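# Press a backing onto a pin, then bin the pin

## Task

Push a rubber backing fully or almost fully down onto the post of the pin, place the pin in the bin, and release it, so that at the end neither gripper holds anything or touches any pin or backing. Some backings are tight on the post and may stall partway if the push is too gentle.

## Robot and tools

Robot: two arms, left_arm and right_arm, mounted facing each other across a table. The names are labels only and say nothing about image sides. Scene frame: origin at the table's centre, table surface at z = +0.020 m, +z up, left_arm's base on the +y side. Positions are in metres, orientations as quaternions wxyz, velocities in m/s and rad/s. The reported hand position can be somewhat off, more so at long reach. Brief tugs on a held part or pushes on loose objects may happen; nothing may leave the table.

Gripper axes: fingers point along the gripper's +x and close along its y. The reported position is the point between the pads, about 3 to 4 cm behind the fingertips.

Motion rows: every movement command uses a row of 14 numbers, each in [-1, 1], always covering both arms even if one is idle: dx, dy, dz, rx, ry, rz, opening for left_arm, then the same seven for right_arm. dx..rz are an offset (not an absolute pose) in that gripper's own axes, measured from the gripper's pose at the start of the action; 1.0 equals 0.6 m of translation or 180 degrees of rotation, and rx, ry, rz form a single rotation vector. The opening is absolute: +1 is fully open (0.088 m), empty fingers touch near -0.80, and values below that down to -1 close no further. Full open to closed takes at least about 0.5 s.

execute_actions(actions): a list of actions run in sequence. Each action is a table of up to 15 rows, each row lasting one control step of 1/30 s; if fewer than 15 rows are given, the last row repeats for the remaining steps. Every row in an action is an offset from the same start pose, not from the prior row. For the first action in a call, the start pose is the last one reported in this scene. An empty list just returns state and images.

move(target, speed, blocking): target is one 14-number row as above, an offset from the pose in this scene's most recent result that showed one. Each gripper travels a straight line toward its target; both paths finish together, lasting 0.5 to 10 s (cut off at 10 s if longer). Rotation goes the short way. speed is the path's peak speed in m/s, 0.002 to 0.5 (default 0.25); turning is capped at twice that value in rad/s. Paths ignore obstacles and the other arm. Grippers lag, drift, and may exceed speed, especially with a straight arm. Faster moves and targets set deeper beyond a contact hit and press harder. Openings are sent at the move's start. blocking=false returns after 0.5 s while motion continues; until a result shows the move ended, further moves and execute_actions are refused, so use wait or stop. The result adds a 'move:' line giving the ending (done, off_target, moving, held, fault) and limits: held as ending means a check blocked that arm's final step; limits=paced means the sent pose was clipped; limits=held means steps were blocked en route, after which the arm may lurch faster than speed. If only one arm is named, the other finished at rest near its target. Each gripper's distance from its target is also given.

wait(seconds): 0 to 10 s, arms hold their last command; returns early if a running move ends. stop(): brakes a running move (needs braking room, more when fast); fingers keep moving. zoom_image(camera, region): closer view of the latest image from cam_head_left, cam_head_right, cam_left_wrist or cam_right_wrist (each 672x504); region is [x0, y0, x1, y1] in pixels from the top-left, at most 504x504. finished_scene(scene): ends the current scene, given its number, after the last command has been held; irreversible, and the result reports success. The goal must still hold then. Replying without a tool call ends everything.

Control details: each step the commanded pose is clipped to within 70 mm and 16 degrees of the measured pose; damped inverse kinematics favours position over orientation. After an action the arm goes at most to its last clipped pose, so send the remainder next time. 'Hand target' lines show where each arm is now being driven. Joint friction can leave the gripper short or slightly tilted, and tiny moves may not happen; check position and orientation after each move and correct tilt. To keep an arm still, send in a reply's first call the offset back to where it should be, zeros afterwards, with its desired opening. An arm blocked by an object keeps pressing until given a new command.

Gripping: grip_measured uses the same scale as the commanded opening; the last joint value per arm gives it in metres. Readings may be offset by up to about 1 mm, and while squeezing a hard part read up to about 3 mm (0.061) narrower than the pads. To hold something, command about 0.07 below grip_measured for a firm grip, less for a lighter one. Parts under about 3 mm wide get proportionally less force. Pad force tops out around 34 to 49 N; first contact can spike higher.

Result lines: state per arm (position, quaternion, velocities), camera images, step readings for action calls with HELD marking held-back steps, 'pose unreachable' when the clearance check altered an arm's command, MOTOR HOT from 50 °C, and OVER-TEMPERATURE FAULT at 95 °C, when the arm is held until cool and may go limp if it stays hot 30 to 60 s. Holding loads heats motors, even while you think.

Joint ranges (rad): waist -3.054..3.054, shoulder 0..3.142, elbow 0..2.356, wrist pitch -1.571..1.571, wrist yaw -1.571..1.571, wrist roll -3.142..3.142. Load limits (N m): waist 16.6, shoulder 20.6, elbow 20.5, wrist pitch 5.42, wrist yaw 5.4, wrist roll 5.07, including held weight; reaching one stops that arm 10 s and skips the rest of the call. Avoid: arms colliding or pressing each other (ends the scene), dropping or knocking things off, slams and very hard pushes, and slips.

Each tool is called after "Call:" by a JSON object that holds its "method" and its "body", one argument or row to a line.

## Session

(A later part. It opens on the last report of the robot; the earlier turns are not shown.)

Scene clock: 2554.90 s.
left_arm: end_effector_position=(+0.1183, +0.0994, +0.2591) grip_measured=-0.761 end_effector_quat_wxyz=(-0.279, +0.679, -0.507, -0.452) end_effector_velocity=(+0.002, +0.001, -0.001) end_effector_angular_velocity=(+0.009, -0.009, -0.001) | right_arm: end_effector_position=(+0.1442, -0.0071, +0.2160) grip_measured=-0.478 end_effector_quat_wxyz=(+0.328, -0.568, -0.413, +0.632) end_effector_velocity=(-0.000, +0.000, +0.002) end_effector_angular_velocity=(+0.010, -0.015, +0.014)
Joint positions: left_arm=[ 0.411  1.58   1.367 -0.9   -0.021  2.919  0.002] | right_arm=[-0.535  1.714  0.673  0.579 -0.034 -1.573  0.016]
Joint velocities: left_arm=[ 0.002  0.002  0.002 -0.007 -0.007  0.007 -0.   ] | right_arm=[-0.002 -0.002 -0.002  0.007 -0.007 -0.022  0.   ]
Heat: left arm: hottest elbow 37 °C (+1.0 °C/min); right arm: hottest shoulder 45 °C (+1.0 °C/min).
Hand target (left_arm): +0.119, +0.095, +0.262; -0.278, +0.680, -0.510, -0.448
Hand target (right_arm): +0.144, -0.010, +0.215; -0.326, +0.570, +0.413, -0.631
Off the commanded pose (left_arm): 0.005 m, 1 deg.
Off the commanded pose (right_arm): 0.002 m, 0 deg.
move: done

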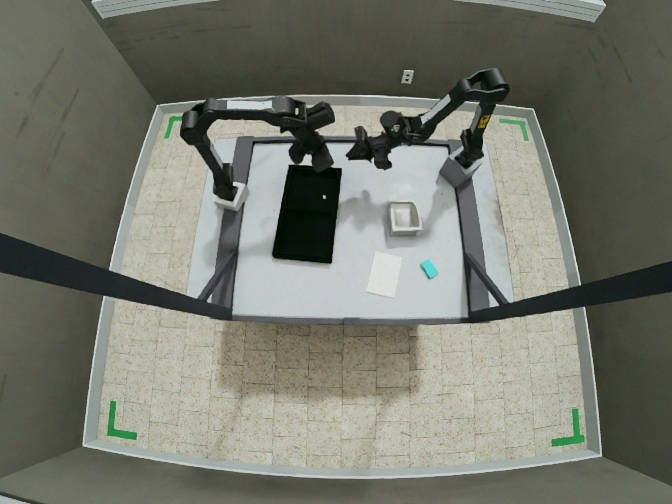

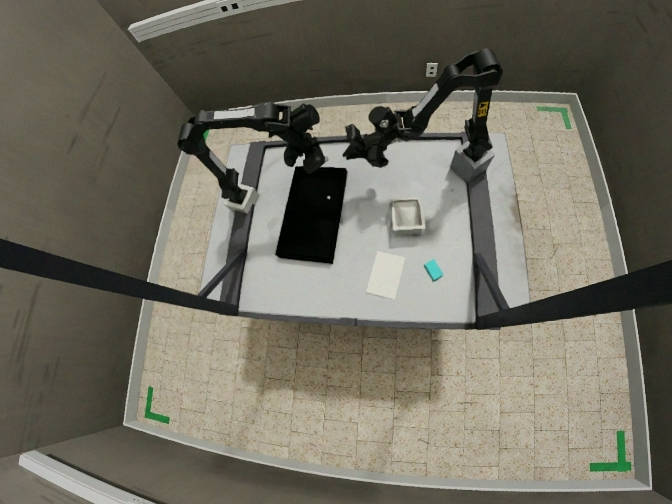

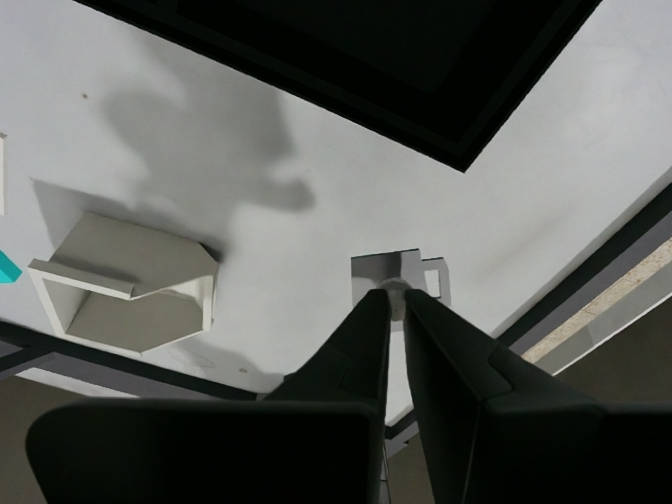

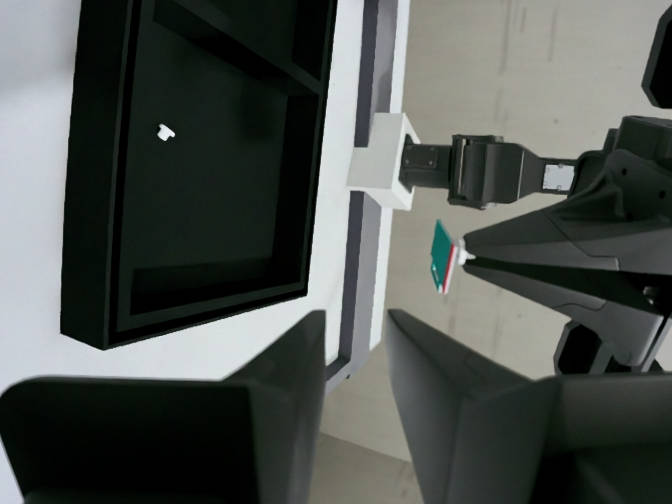

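Call:
{"method": "move", "body": {
  "target": [0,0,0,0,0,0,-0.85, 0.02,-0.062,0.003,0,0,0,-0.48],
  "speed": 0.08
}}

Scene clock: 2564.40 s.
left_arm: end_effector_position=(+0.1183, +0.0993, +0.2592) grip_measured=-0.761 end_effector_quat_wxyz=(-0.279, +0.679, -0.507, -0.452) end_effector_velocity=(-0.002, -0.001, +0.001) end_effector_angular_velocity=(-0.007, -0.004, +0.002) | right_arm: end_effector_position=(+0.1394, +0.0179, +0.2450) grip_measured=-0.478 end_effector_quat_wxyz=(+0.329, -0.567, -0.415, +0.631) end_effector_velocity=(+0.005, -0.003, -0.006) end_effector_angular_velocity=(-0.023, -0.026, -0.004)
Joint positions: left_arm=[ 0.411  1.58   1.368 -0.9   -0.021  2.92   0.002] | right_arm=[-0.53   1.714  0.822  0.434 -0.031 -1.572  0.016]
Joint velocities: left_arm=[-0.007 -0.002 -0.002  0.007 -0.007 -0.007 -0.   ] | right_arm=[-0.007 -0.002 -0.007 -0.022  0.007 -0.022 -0.   ]
Heat: left arm: hottest elbow 37 °C (+1.0 °C/min); right arm: hottest shoulder 45 °C (+1.0 °C/min).
Hand target (left_arm): +0.118, +0.099, +0.259; -0.279, +0.679, -0.507, -0.452
Hand target (right_arm): +0.139, +0.020, +0.244; -0.328, +0.568, +0.413, -0.631
Off the commanded pose (left_arm): 0.000 m, 0 deg.
Off the commanded pose (right_arm): 0.002 m, 0 deg.
move: done

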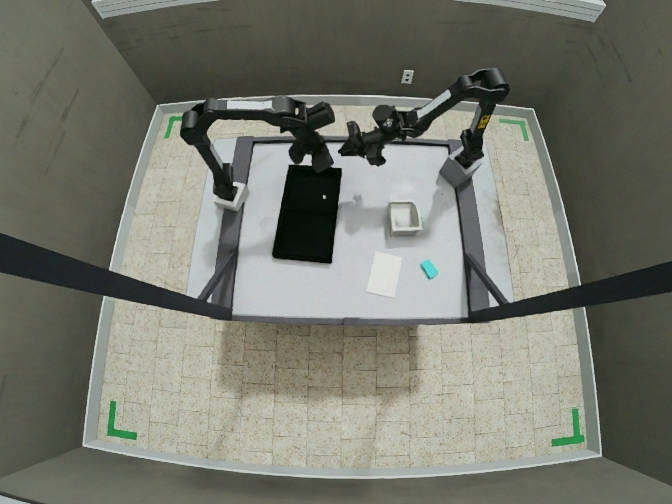

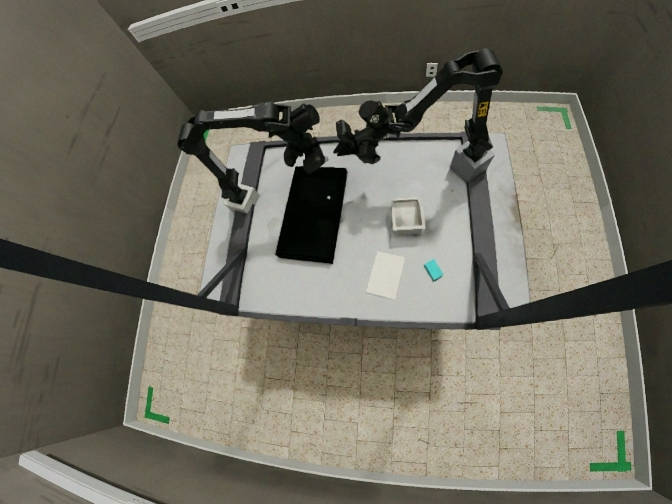

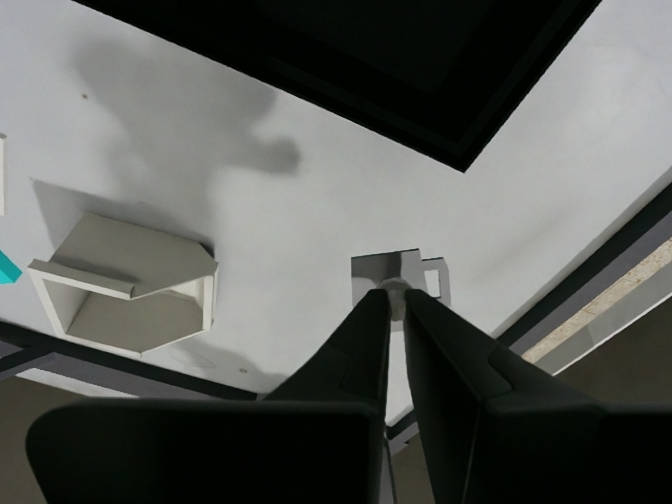

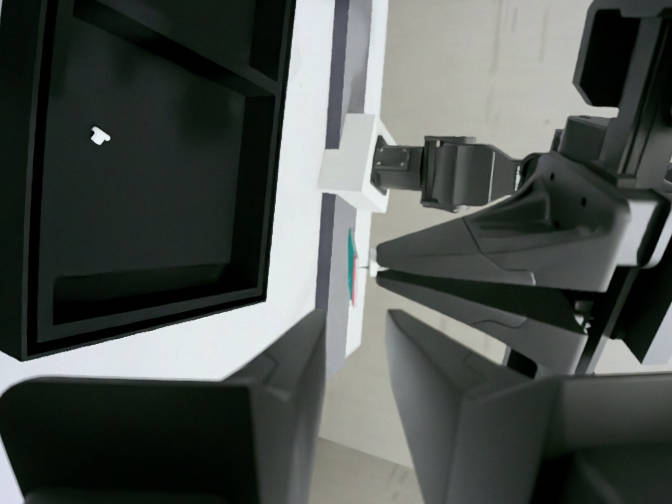

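Call:
{"method": "zoom_image", "body": {
  "camera": "cam_right_wrist",
  "region": [310, 215, 430, 335]
}}

Region (310, 215, 430, 335) of cam_right_wrist's 672x504 image, scaled by 4.200, with more detail than that image has.

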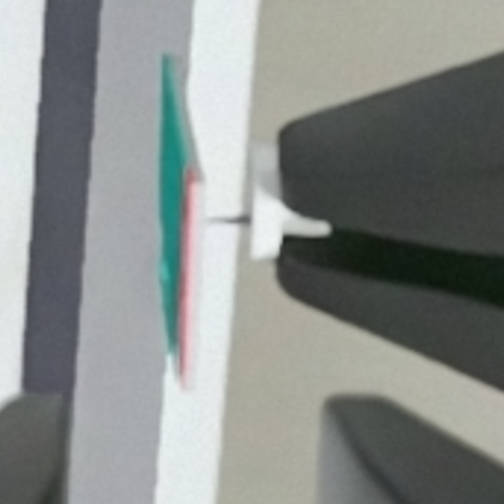

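Call:
{"method": "move", "body": {
  "target": [0,0,0,0,0,0,-0.85, 0.038,-0.0065,-0.010,0,0,0.022,-0.62],
  "speed": 0.05
}}

Call:
{"method": "zoom_image", "body": {
  "camera": "cam_right_wrist",
  "region": [300, 220, 440, 360]
}}

Scene clock: 2604.10 s.
left_arm: end_effector_position=(+0.1183, +0.0993, +0.2592) grip_measured=-0.761 end_effector_quat_wxyz=(-0.279, +0.679, -0.507, -0.452) end_effector_velocity=(-0.004, -0.004, +0.002) end_effector_angular_velocity=(-0.024, +0.014, -0.019) | right_arm: end_effector_position=(+0.1415, +0.0389, +0.2419) grip_measured=-0.618 end_effector_quat_wxyz=(+0.310, -0.579, -0.397, +0.641) end_effector_velocity=(+0.003, -0.002, -0.002) end_effector_angular_velocity=(-0.016, -0.005, +0.003)
Joint positions: left_arm=[ 0.411  1.58   1.368 -0.9   -0.021  2.92   0.002] | right_arm=[-0.543  1.785  0.95   0.315 -0.041 -1.579  0.009]
Joint velocities: left_arm=[-0.002 -0.002 -0.002  0.022  0.022  0.007  0.   ] | right_arm=[-0.007 -0.002  0.002 -0.022 -0.007 -0.007 -0.   ]
Heat: left arm: hottest shoulder 36 °C (-1.0 °C/min); right arm: hottest shoulder 42 °C (-3.0 °C/min).
Hand target (left_arm): +0.118, +0.099, +0.259; -0.279, +0.679, -0.507, -0.452
Hand target (right_arm): +0.142, +0.041, +0.239; -0.307, +0.581, +0.395, -0.642
Off the commanded pose (left_arm): 0.000 m, 0 deg.
Off the commanded pose (right_arm): 0.004 m, 1 deg.
move: done

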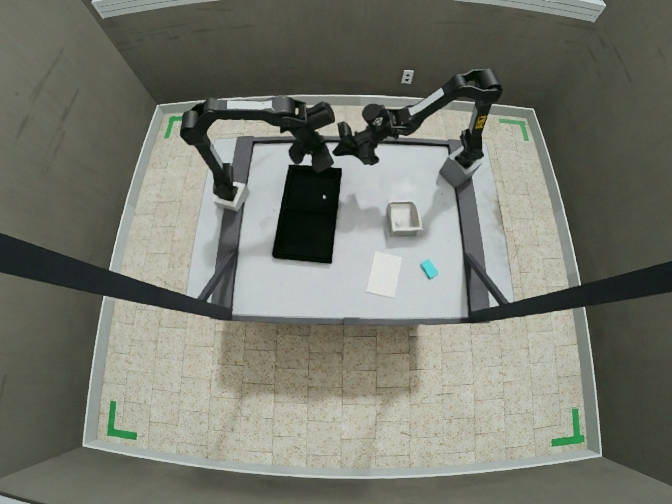

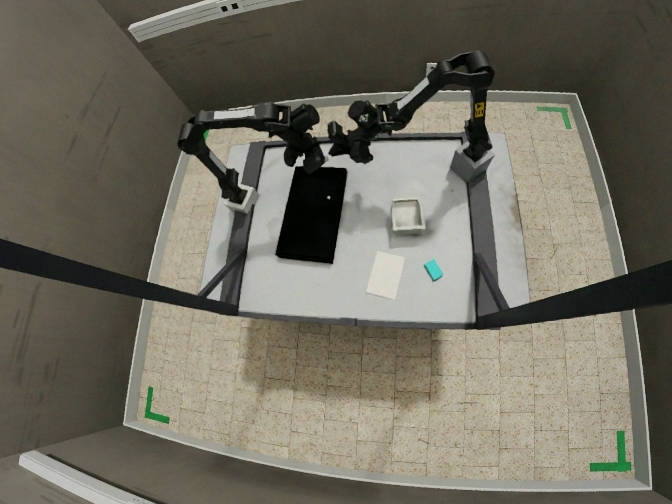

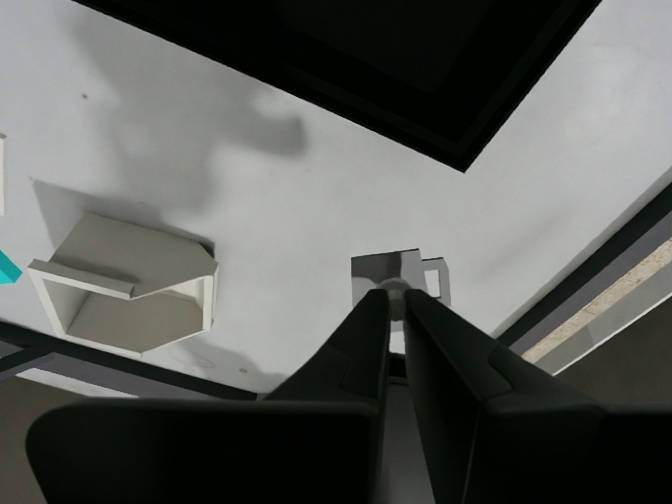

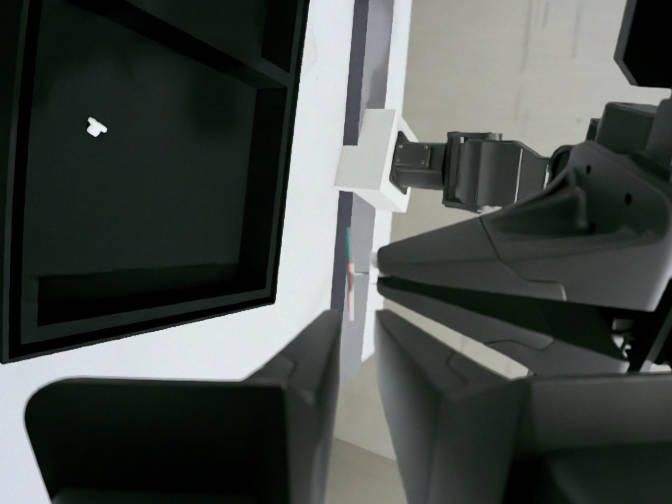

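Region (300, 220, 440, 360) of cam_right_wrist's 672x504 image, scaled by 3.600, with more detail than that image has.

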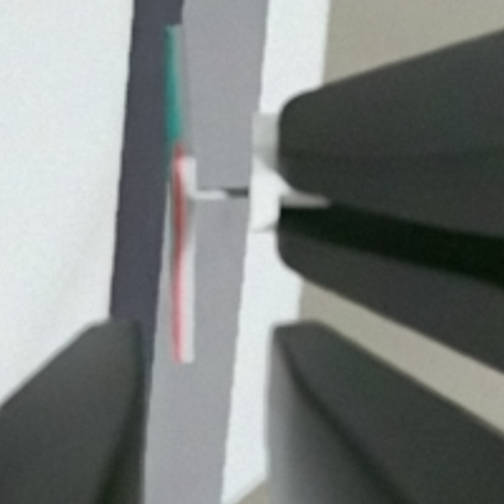

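Call:
{"method": "move", "body": {
  "target": [0,0,0,0,0,0,-0.85, 0.027,0.007,0.006,0,0,0,-0.62],
  "speed": 0.03
}}

Call:
{"method": "zoom_image", "body": {
  "camera": "cam_right_wrist",
  "region": [300, 230, 440, 370]
}}

Call:
{"method": "zoom_image", "body": {
  "camera": "cam_left_wrist",
  "region": [330, 240, 470, 380]
}}

Scene clock: 2629.03 s.
left_arm: end_effector_position=(+0.1183, +0.0993, +0.2592) grip_measured=-0.761 end_effector_quat_wxyz=(-0.279, +0.679, -0.507, -0.452) end_effector_velocity=(+0.002, +0.001, -0.001) end_effector_angular_velocity=(+0.006, +0.004, +0.025) | right_arm: end_effector_position=(+0.1371, +0.0480, +0.2323) grip_measured=-0.618 end_effector_quat_wxyz=(+0.310, -0.579, -0.398, +0.640) end_effector_velocity=(+0.000, -0.000, +0.001) end_effector_angular_velocity=(-0.002, -0.003, +0.008)
Joint positions: left_arm=[ 0.411  1.58   1.368 -0.9   -0.021  2.92   0.002] | right_arm=[-0.534  1.839  0.973  0.347 -0.034 -1.576  0.009]
Joint velocities: left_arm=[ 0.002  0.002  0.002 -0.007 -0.007 -0.022 -0.   ] | right_arm=[-0.002 -0.002  0.002 -0.007 -0.007 -0.007 -0.   ]
Heat: left arm: hottest shoulder 36 °C (+0.0 °C/min); right arm: hottest shoulder 41 °C (-3.0 °C/min).
Hand target (left_arm): +0.118, +0.099, +0.259; -0.279, +0.679, -0.507, -0.452
Hand target (right_arm): +0.136, +0.050, +0.230; -0.310, +0.580, +0.397, -0.641
Off the commanded pose (left_arm): 0.000 m, 0 deg.
Off the commanded pose (right_arm): 0.003 m, 0 deg.
move: done

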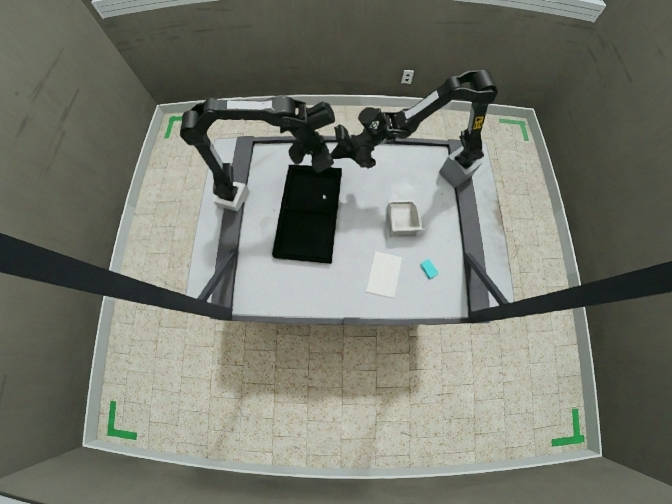

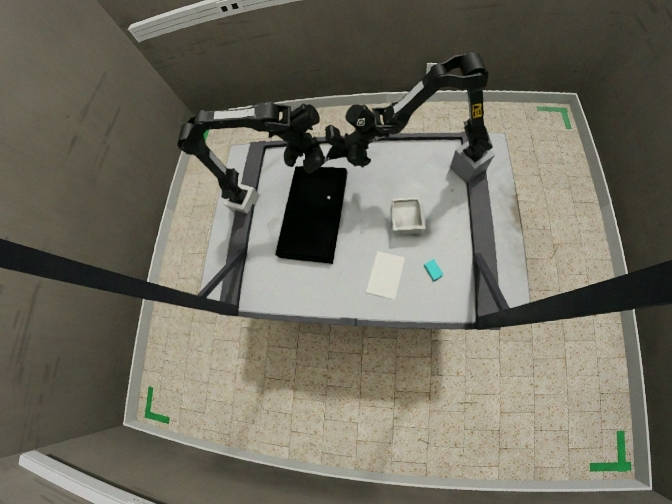

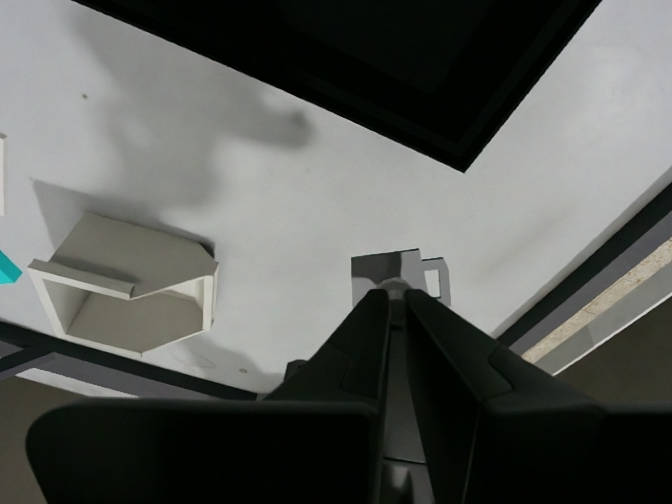

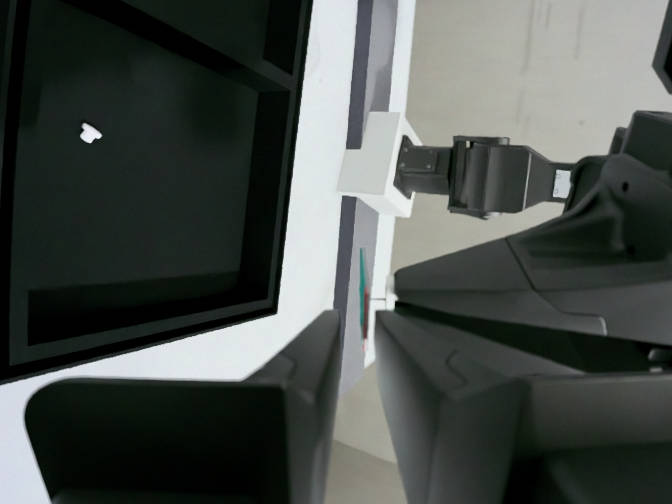

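Region (300, 230, 440, 370) of cam_right_wrist's 672x504 image, scaled by 3.600, with more detail than that image has.

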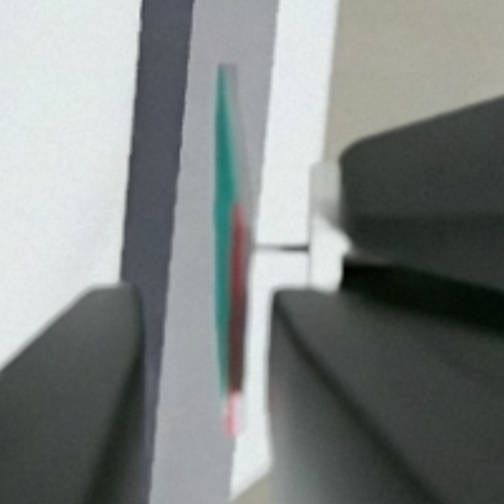

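Region (330, 240, 470, 380) of cam_left_wrist's 672x504 image, scaled by 3.600, with more detail than that image has.

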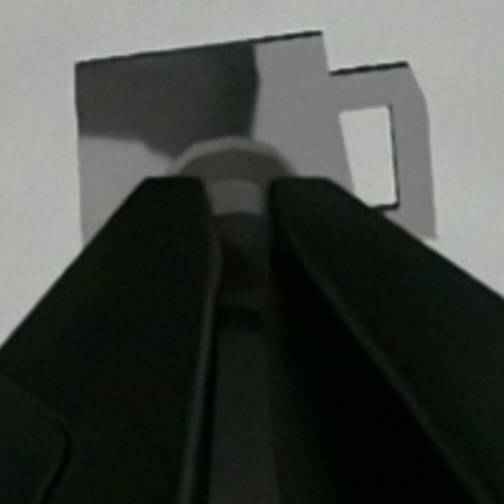

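Call:
{"method": "move", "body": {
  "target": [0,0,0,0,0,0,-0.85, 0.015,0.001,0.002,0,0,0,-0.62],
  "speed": 0.015
}}

Call:
{"method": "zoom_image", "body": {
  "camera": "cam_right_wrist",
  "region": [300, 230, 440, 370]
}}

Scene clock: 2638.40 s.
left_arm: end_effector_position=(+0.1182, +0.0995, +0.2591) grip_measured=-0.761 end_effector_quat_wxyz=(-0.279, +0.679, -0.507, -0.452) end_effector_velocity=(+0.004, +0.003, -0.001) end_effector_angular_velocity=(+0.008, -0.009, +0.032) | right_arm: end_effector_position=(+0.1358, +0.0529, +0.2298) grip_measured=-0.618 end_effector_quat_wxyz=(+0.310, -0.578, -0.399, +0.640) end_effector_velocity=(-0.002, +0.001, +0.001) end_effector_angular_velocity=(+0.008, -0.002, +0.012)
Joint positions: left_arm=[ 0.411  1.58   1.368 -0.901 -0.021  2.92   0.002] | right_arm=[-0.532  1.861  0.99   0.355 -0.034 -1.576  0.009]
Joint velocities: left_arm=[ 0.002 -0.002 -0.002 -0.007 -0.022 -0.022  0.   ] | right_arm=[ 0.002  0.002  0.002  0.007 -0.007 -0.007 -0.   ]
Heat: left arm: hottest shoulder 36 °C (+0.0 °C/min); right arm: hottest wrist pitch 42 °C (-1.0 °C/min).
Hand target (left_arm): +0.118, +0.099, +0.259; -0.279, +0.679, -0.507, -0.452
Hand target (right_arm): +0.135, +0.055, +0.228; -0.310, +0.579, +0.398, -0.640
Off the commanded pose (left_arm): 0.000 m, 0 deg.
Off the commanded pose (right_arm): 0.004 m, 0 deg.
move: done

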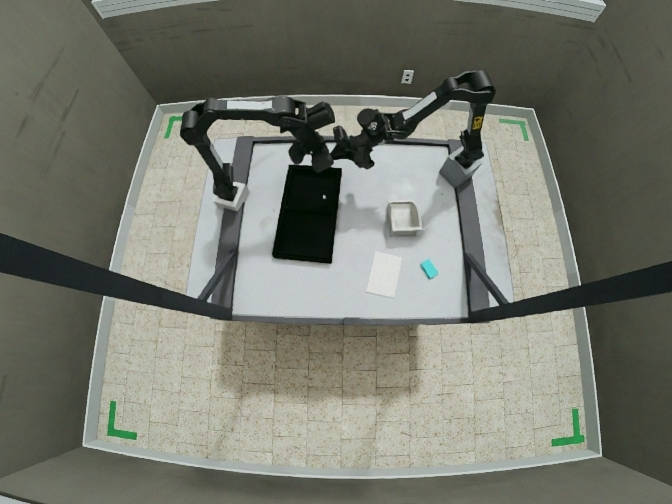

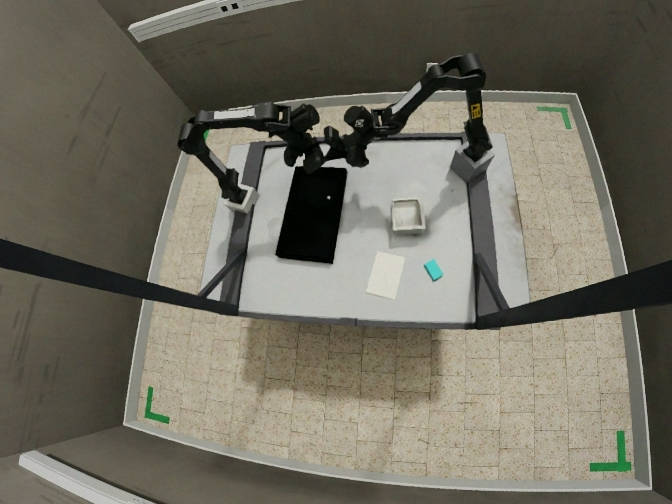

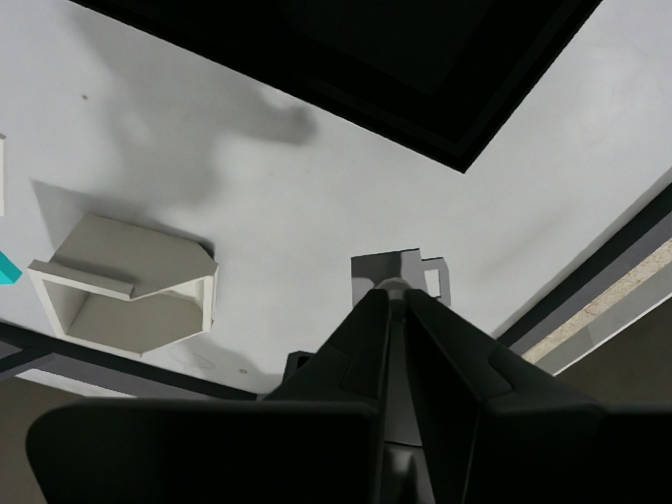

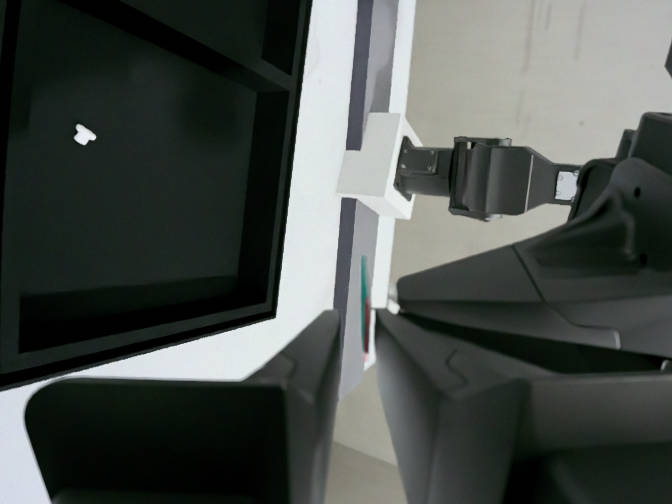

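Region (300, 230, 440, 370) of cam_right_wrist's 672x504 image, scaled by 3.600, with more detail than that image has.

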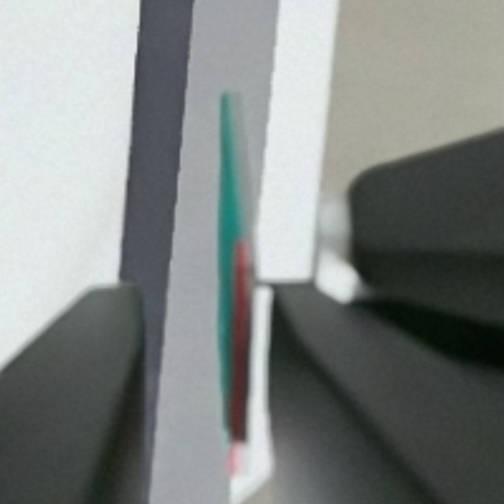

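Call:
{"method": "execute_actions", "body": {
  "actions": [
    [[0,0,0,0,0,0,-0.85,0,0,0,0,0,0,-0.635],[0,0,0,0,0,0,-0.85,0,0,0,0,0,0,-0.65],[0,0,0,0,0,0,-0.85,0,0,0,0,0,0,-0.66],[0,0,0,0,0,0,-0.85,0,0,0,0,0,0,-0.67],[0,0,0,0,0,0,-0.85,0,0,0,0,0,0,-0.68],[0,0,0,0,0,0,-0.85,0,0,0,0,0,0,-0.69],[0,0,0,0,0,0,-0.85,0,0,0,0,0,0,-0.70],[0,0,0,0,0,0,-0.85,0,0,0,0,0,0,-0.71],[0,0,0,0,0,0,-0.85,0,0,0,0,0,0,-0.72],[0,0,0,0,0,0,-0.85,0,0,0,0,0,0,-0.73],[0,0,0,0,0,0,-0.85,0,0,0,0,0,0,-0.74],[0,0,0,0,0,0,-0.85,0,0,0,0,0,0,-0.75],[0,0,0,0,0,0,-0.85,0,0,0,0,0,0,-0.76],[0,0,0,0,0,0,-0.85,0,0,0,0,0,0,-0.77],[0,0,0,0,0,0,-0.85,0,0,0,0,0,0,-0.78]],
    [[0,0,0,0,0,0,-0.85,0,0,0,0,0,0,-0.79],[0,0,0,0,0,0,-0.85,0,0,0,0,0,0,-0.80],[0,0,0,0,0,0,-0.85,0,0,0,0,0,0,-0.82],[0,0,0,0,0,0,-0.85,0,0,0,0,0,0,-0.85],[0,0,0,0,0,0,-0.85,0,0,0,0,0,0,-0.9],[0,0,0,0,0,0,-0.85,0,0,0,0,0,0,-1]]
  ]
}}

Call:
{"method": "zoom_image", "body": {
  "camera": "cam_right_wrist",
  "region": [300, 230, 440, 370]
}}

Scene clock: 2652.50 s.
left_arm: end_effector_position=(+0.1183, +0.0994, +0.2592) grip_measured=-0.761 end_effector_quat_wxyz=(-0.279, +0.679, -0.507, -0.452) end_effector_velocity=(-0.001, +0.005, -0.002) end_effector_angular_velocity=(+0.020, +0.013, +0.006) | right_arm: end_effector_position=(+0.1357, +0.0535, +0.2306) grip_measured=-0.816 end_effector_quat_wxyz=(+0.312, -0.578, -0.400, +0.639) end_effector_velocity=(-0.002, -0.002, +0.001) end_effector_angular_velocity=(-0.002, -0.003, +0.012)
Joint positions: left_arm=[ 0.411  1.58   1.368 -0.9   -0.021  2.92   0.002] | right_arm=[-0.532  1.862  0.99   0.36  -0.034 -1.576  0.   ]
Joint velocities: left_arm=[ 0.002 -0.002 -0.002 -0.022  0.007 -0.007 -0.   ] | right_arm=[ 0.002 -0.007 -0.002 -0.007 -0.007 -0.007  0.   ]
Heat: left arm: hottest shoulder 36 °C (+0.0 °C/min); right arm: hottest wrist pitch 43 °C (+1.0 °C/min).
Hand target (left_arm): +0.118, +0.099, +0.259; -0.279, +0.679, -0.507, -0.452
Hand target (right_arm): +0.136, +0.053, +0.230; -0.311, +0.578, +0.400, -0.640
Off the commanded pose (left_arm): 0.000 m, 0 deg.
Off the commanded pose (right_arm): 0.000 m, 0 deg.
Step readings (end_effector_position; steps 1 to 15: 1st action; 16 to 30: 2nd action):
0: left_arm (+0.1182, +0.0995, +0.2591) | right_arm (+0.1358, +0.0530, +0.2297)
1: left_arm (+0.1182, +0.0995, +0.2591) | right_arm (+0.1358, +0.0530, +0.2297)
2: left_arm (+0.1182, +0.0995, +0.2591) | right_arm (+0.1358, +0.0530, +0.2297)
4: left_arm (+0.1182, +0.0995, +0.2591) | right_arm (+0.1358, +0.0530, +0.2297)
8: left_arm (+0.1182, +0.0995, +0.2591) | right_arm (+0.1358, +0.0530, +0.2297)
15: left_arm (+0.1182, +0.0995, +0.2591) | right_arm (+0.1358, +0.0532, +0.2302)
16: left_arm (+0.1183, +0.0994, +0.2592) | right_arm (+0.1358, +0.0533, +0.2303)
17: left_arm (+0.1183, +0.0994, +0.2592) | right_arm (+0.1357, +0.0534, +0.2304)
19: left_arm (+0.1183, +0.0994, +0.2592) | right_arm (+0.1357, +0.0535, +0.2306)
23: left_arm (+0.1183, +0.0994, +0.2592) | right_arm (+0.1357, +0.0535, +0.2306)
30: end_effector_position above

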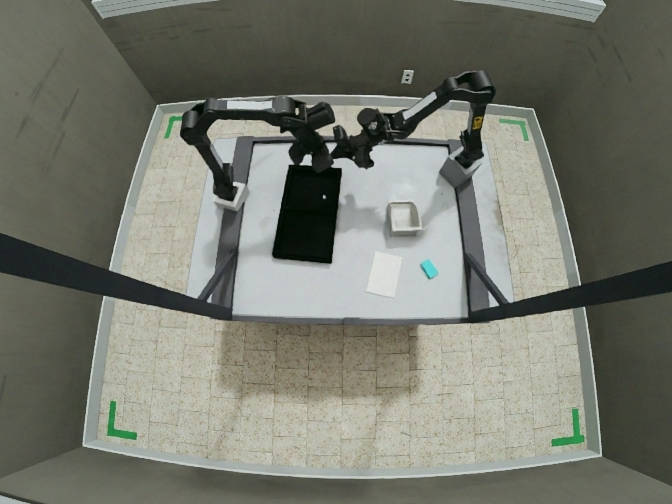

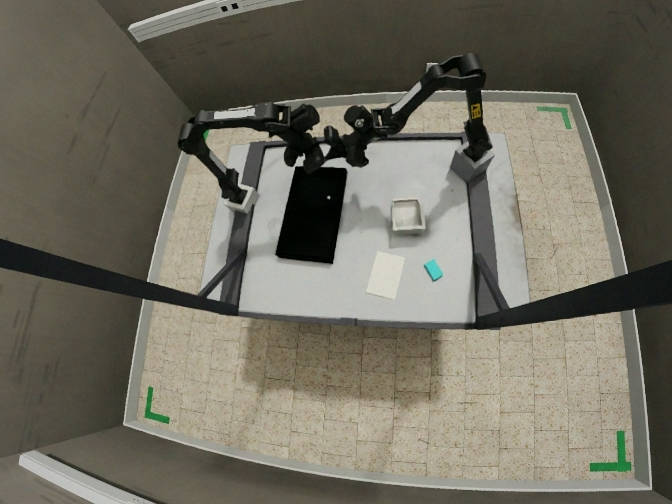

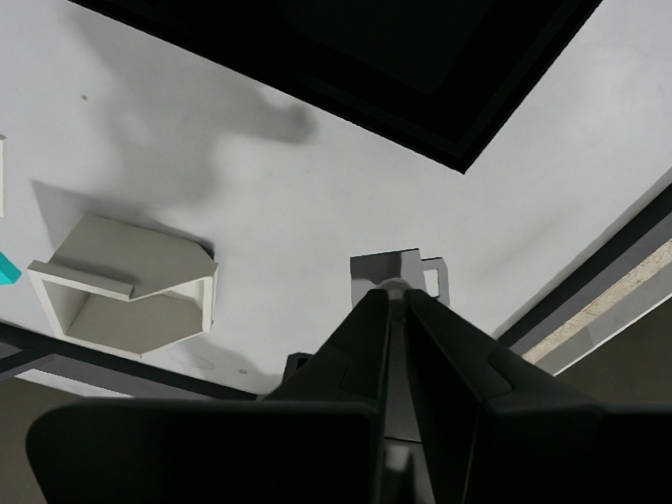

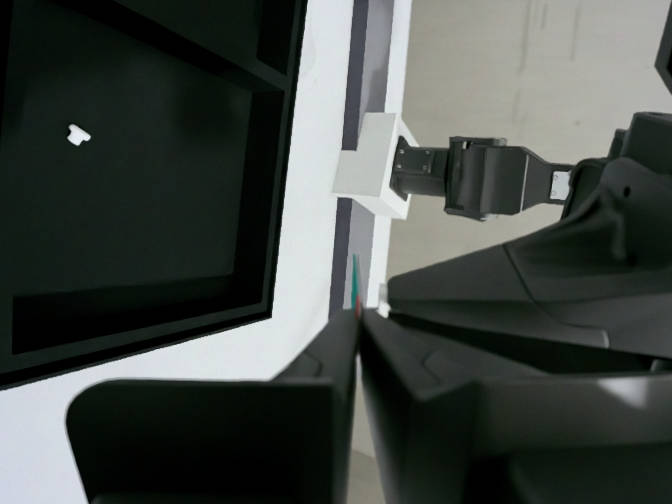

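Region (300, 230, 440, 370) of cam_right_wrist's 672x504 image, scaled by 3.600, with more detail than that image has.

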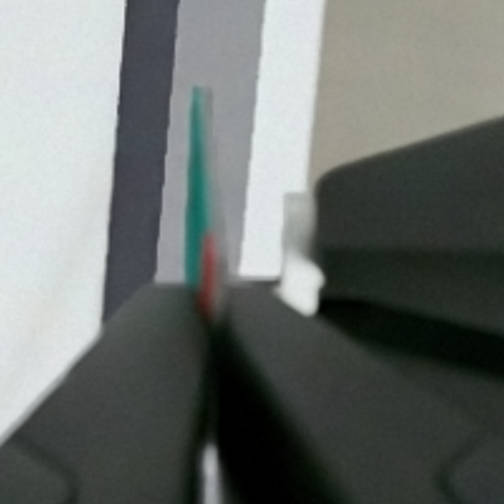

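Call:
{"method": "move", "body": {
  "target": [-0.02,0,0,0,0,0,-0.85, 0.0087,0.076,0,0,0,0.0366,-1],
  "speed": 0.04
}}

Call:
{"method": "zoom_image", "body": {
  "camera": "cam_right_wrist",
  "region": [300, 230, 440, 370]
}}

Scene clock: 2702.40 s.
left_arm: end_effector_position=(+0.1181, +0.1005, +0.2618) grip_measured=-0.761 end_effector_quat_wxyz=(-0.281, +0.678, -0.506, -0.453) end_effector_velocity=(-0.000, +0.002, -0.001) end_effector_angular_velocity=(+0.008, -0.002, +0.007) | right_arm: end_effector_position=(+0.1359, +0.0519, +0.2275) grip_measured=-0.816 end_effector_quat_wxyz=(+0.310, -0.579, -0.398, +0.641) end_effector_velocity=(+0.000, -0.003, -0.004) end_effector_angular_velocity=(-0.023, +0.007, +0.000)
Joint positions: left_arm=[ 0.411  1.58   1.38  -0.918 -0.021  2.92   0.002] | right_arm=[-0.532  1.863  0.984  0.361 -0.034 -1.576  0.   ]
Joint velocities: left_arm=[-0.002 -0.002 -0.002 -0.007 -0.007 -0.007 -0.   ] | right_arm=[-0.002 -0.002 -0.002 -0.022 -0.007  0.007  0.   ]
Heat: left arm: hottest shoulder 36 °C (+0.0 °C/min); right arm: hottest shoulder 44 °C (+2.0 °C/min).
Hand target (left_arm): +0.117, +0.104, +0.270; -0.279, +0.679, -0.507, -0.452
Hand target (right_arm): +0.138, +0.035, +0.190; -0.275, +0.600, +0.366, -0.656
Off the commanded pose (left_arm): 0.009 m, 0 deg.
Off the commanded pose (right_arm): 0.042 m, 6 deg.
move: off_target (left_arm, right_arm)

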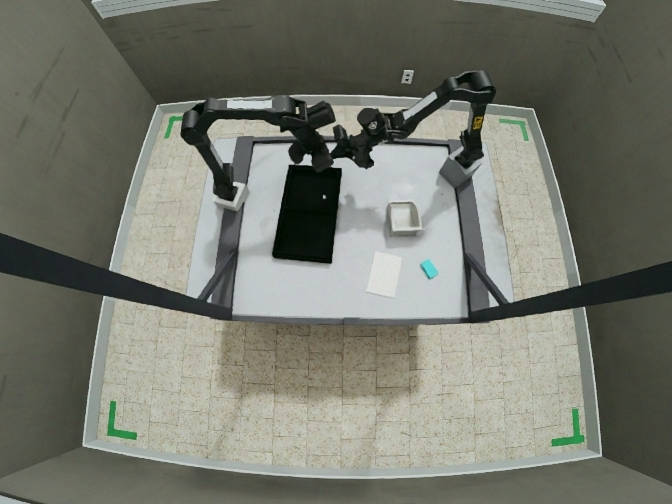

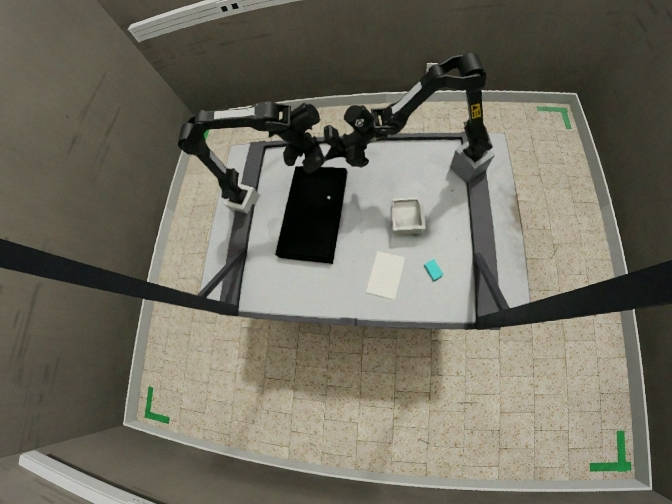

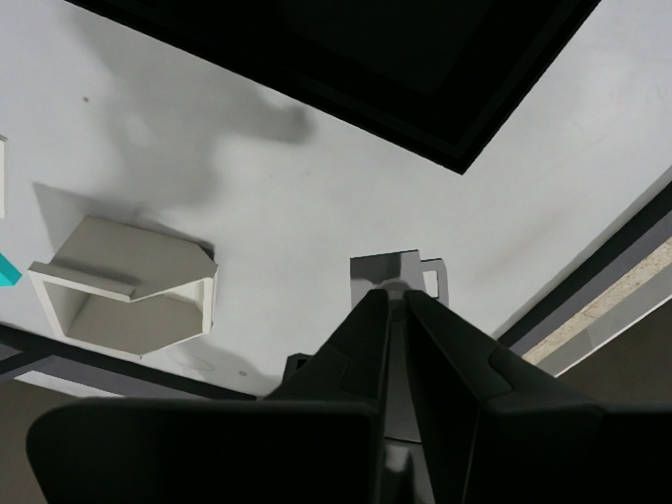

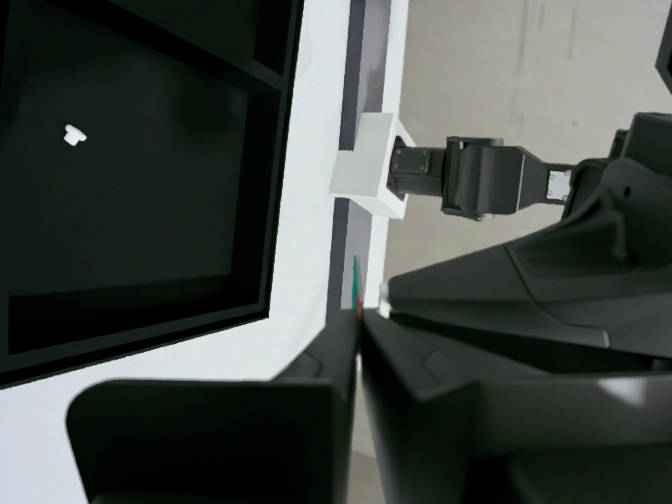

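Region (300, 230, 440, 370) of cam_right_wrist's 672x504 image, scaled by 3.600, with more detail than that image has.

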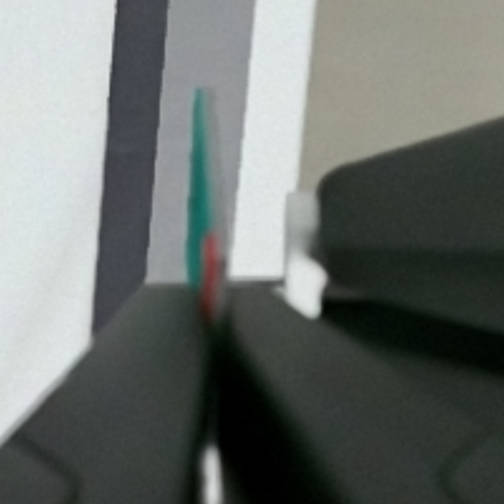

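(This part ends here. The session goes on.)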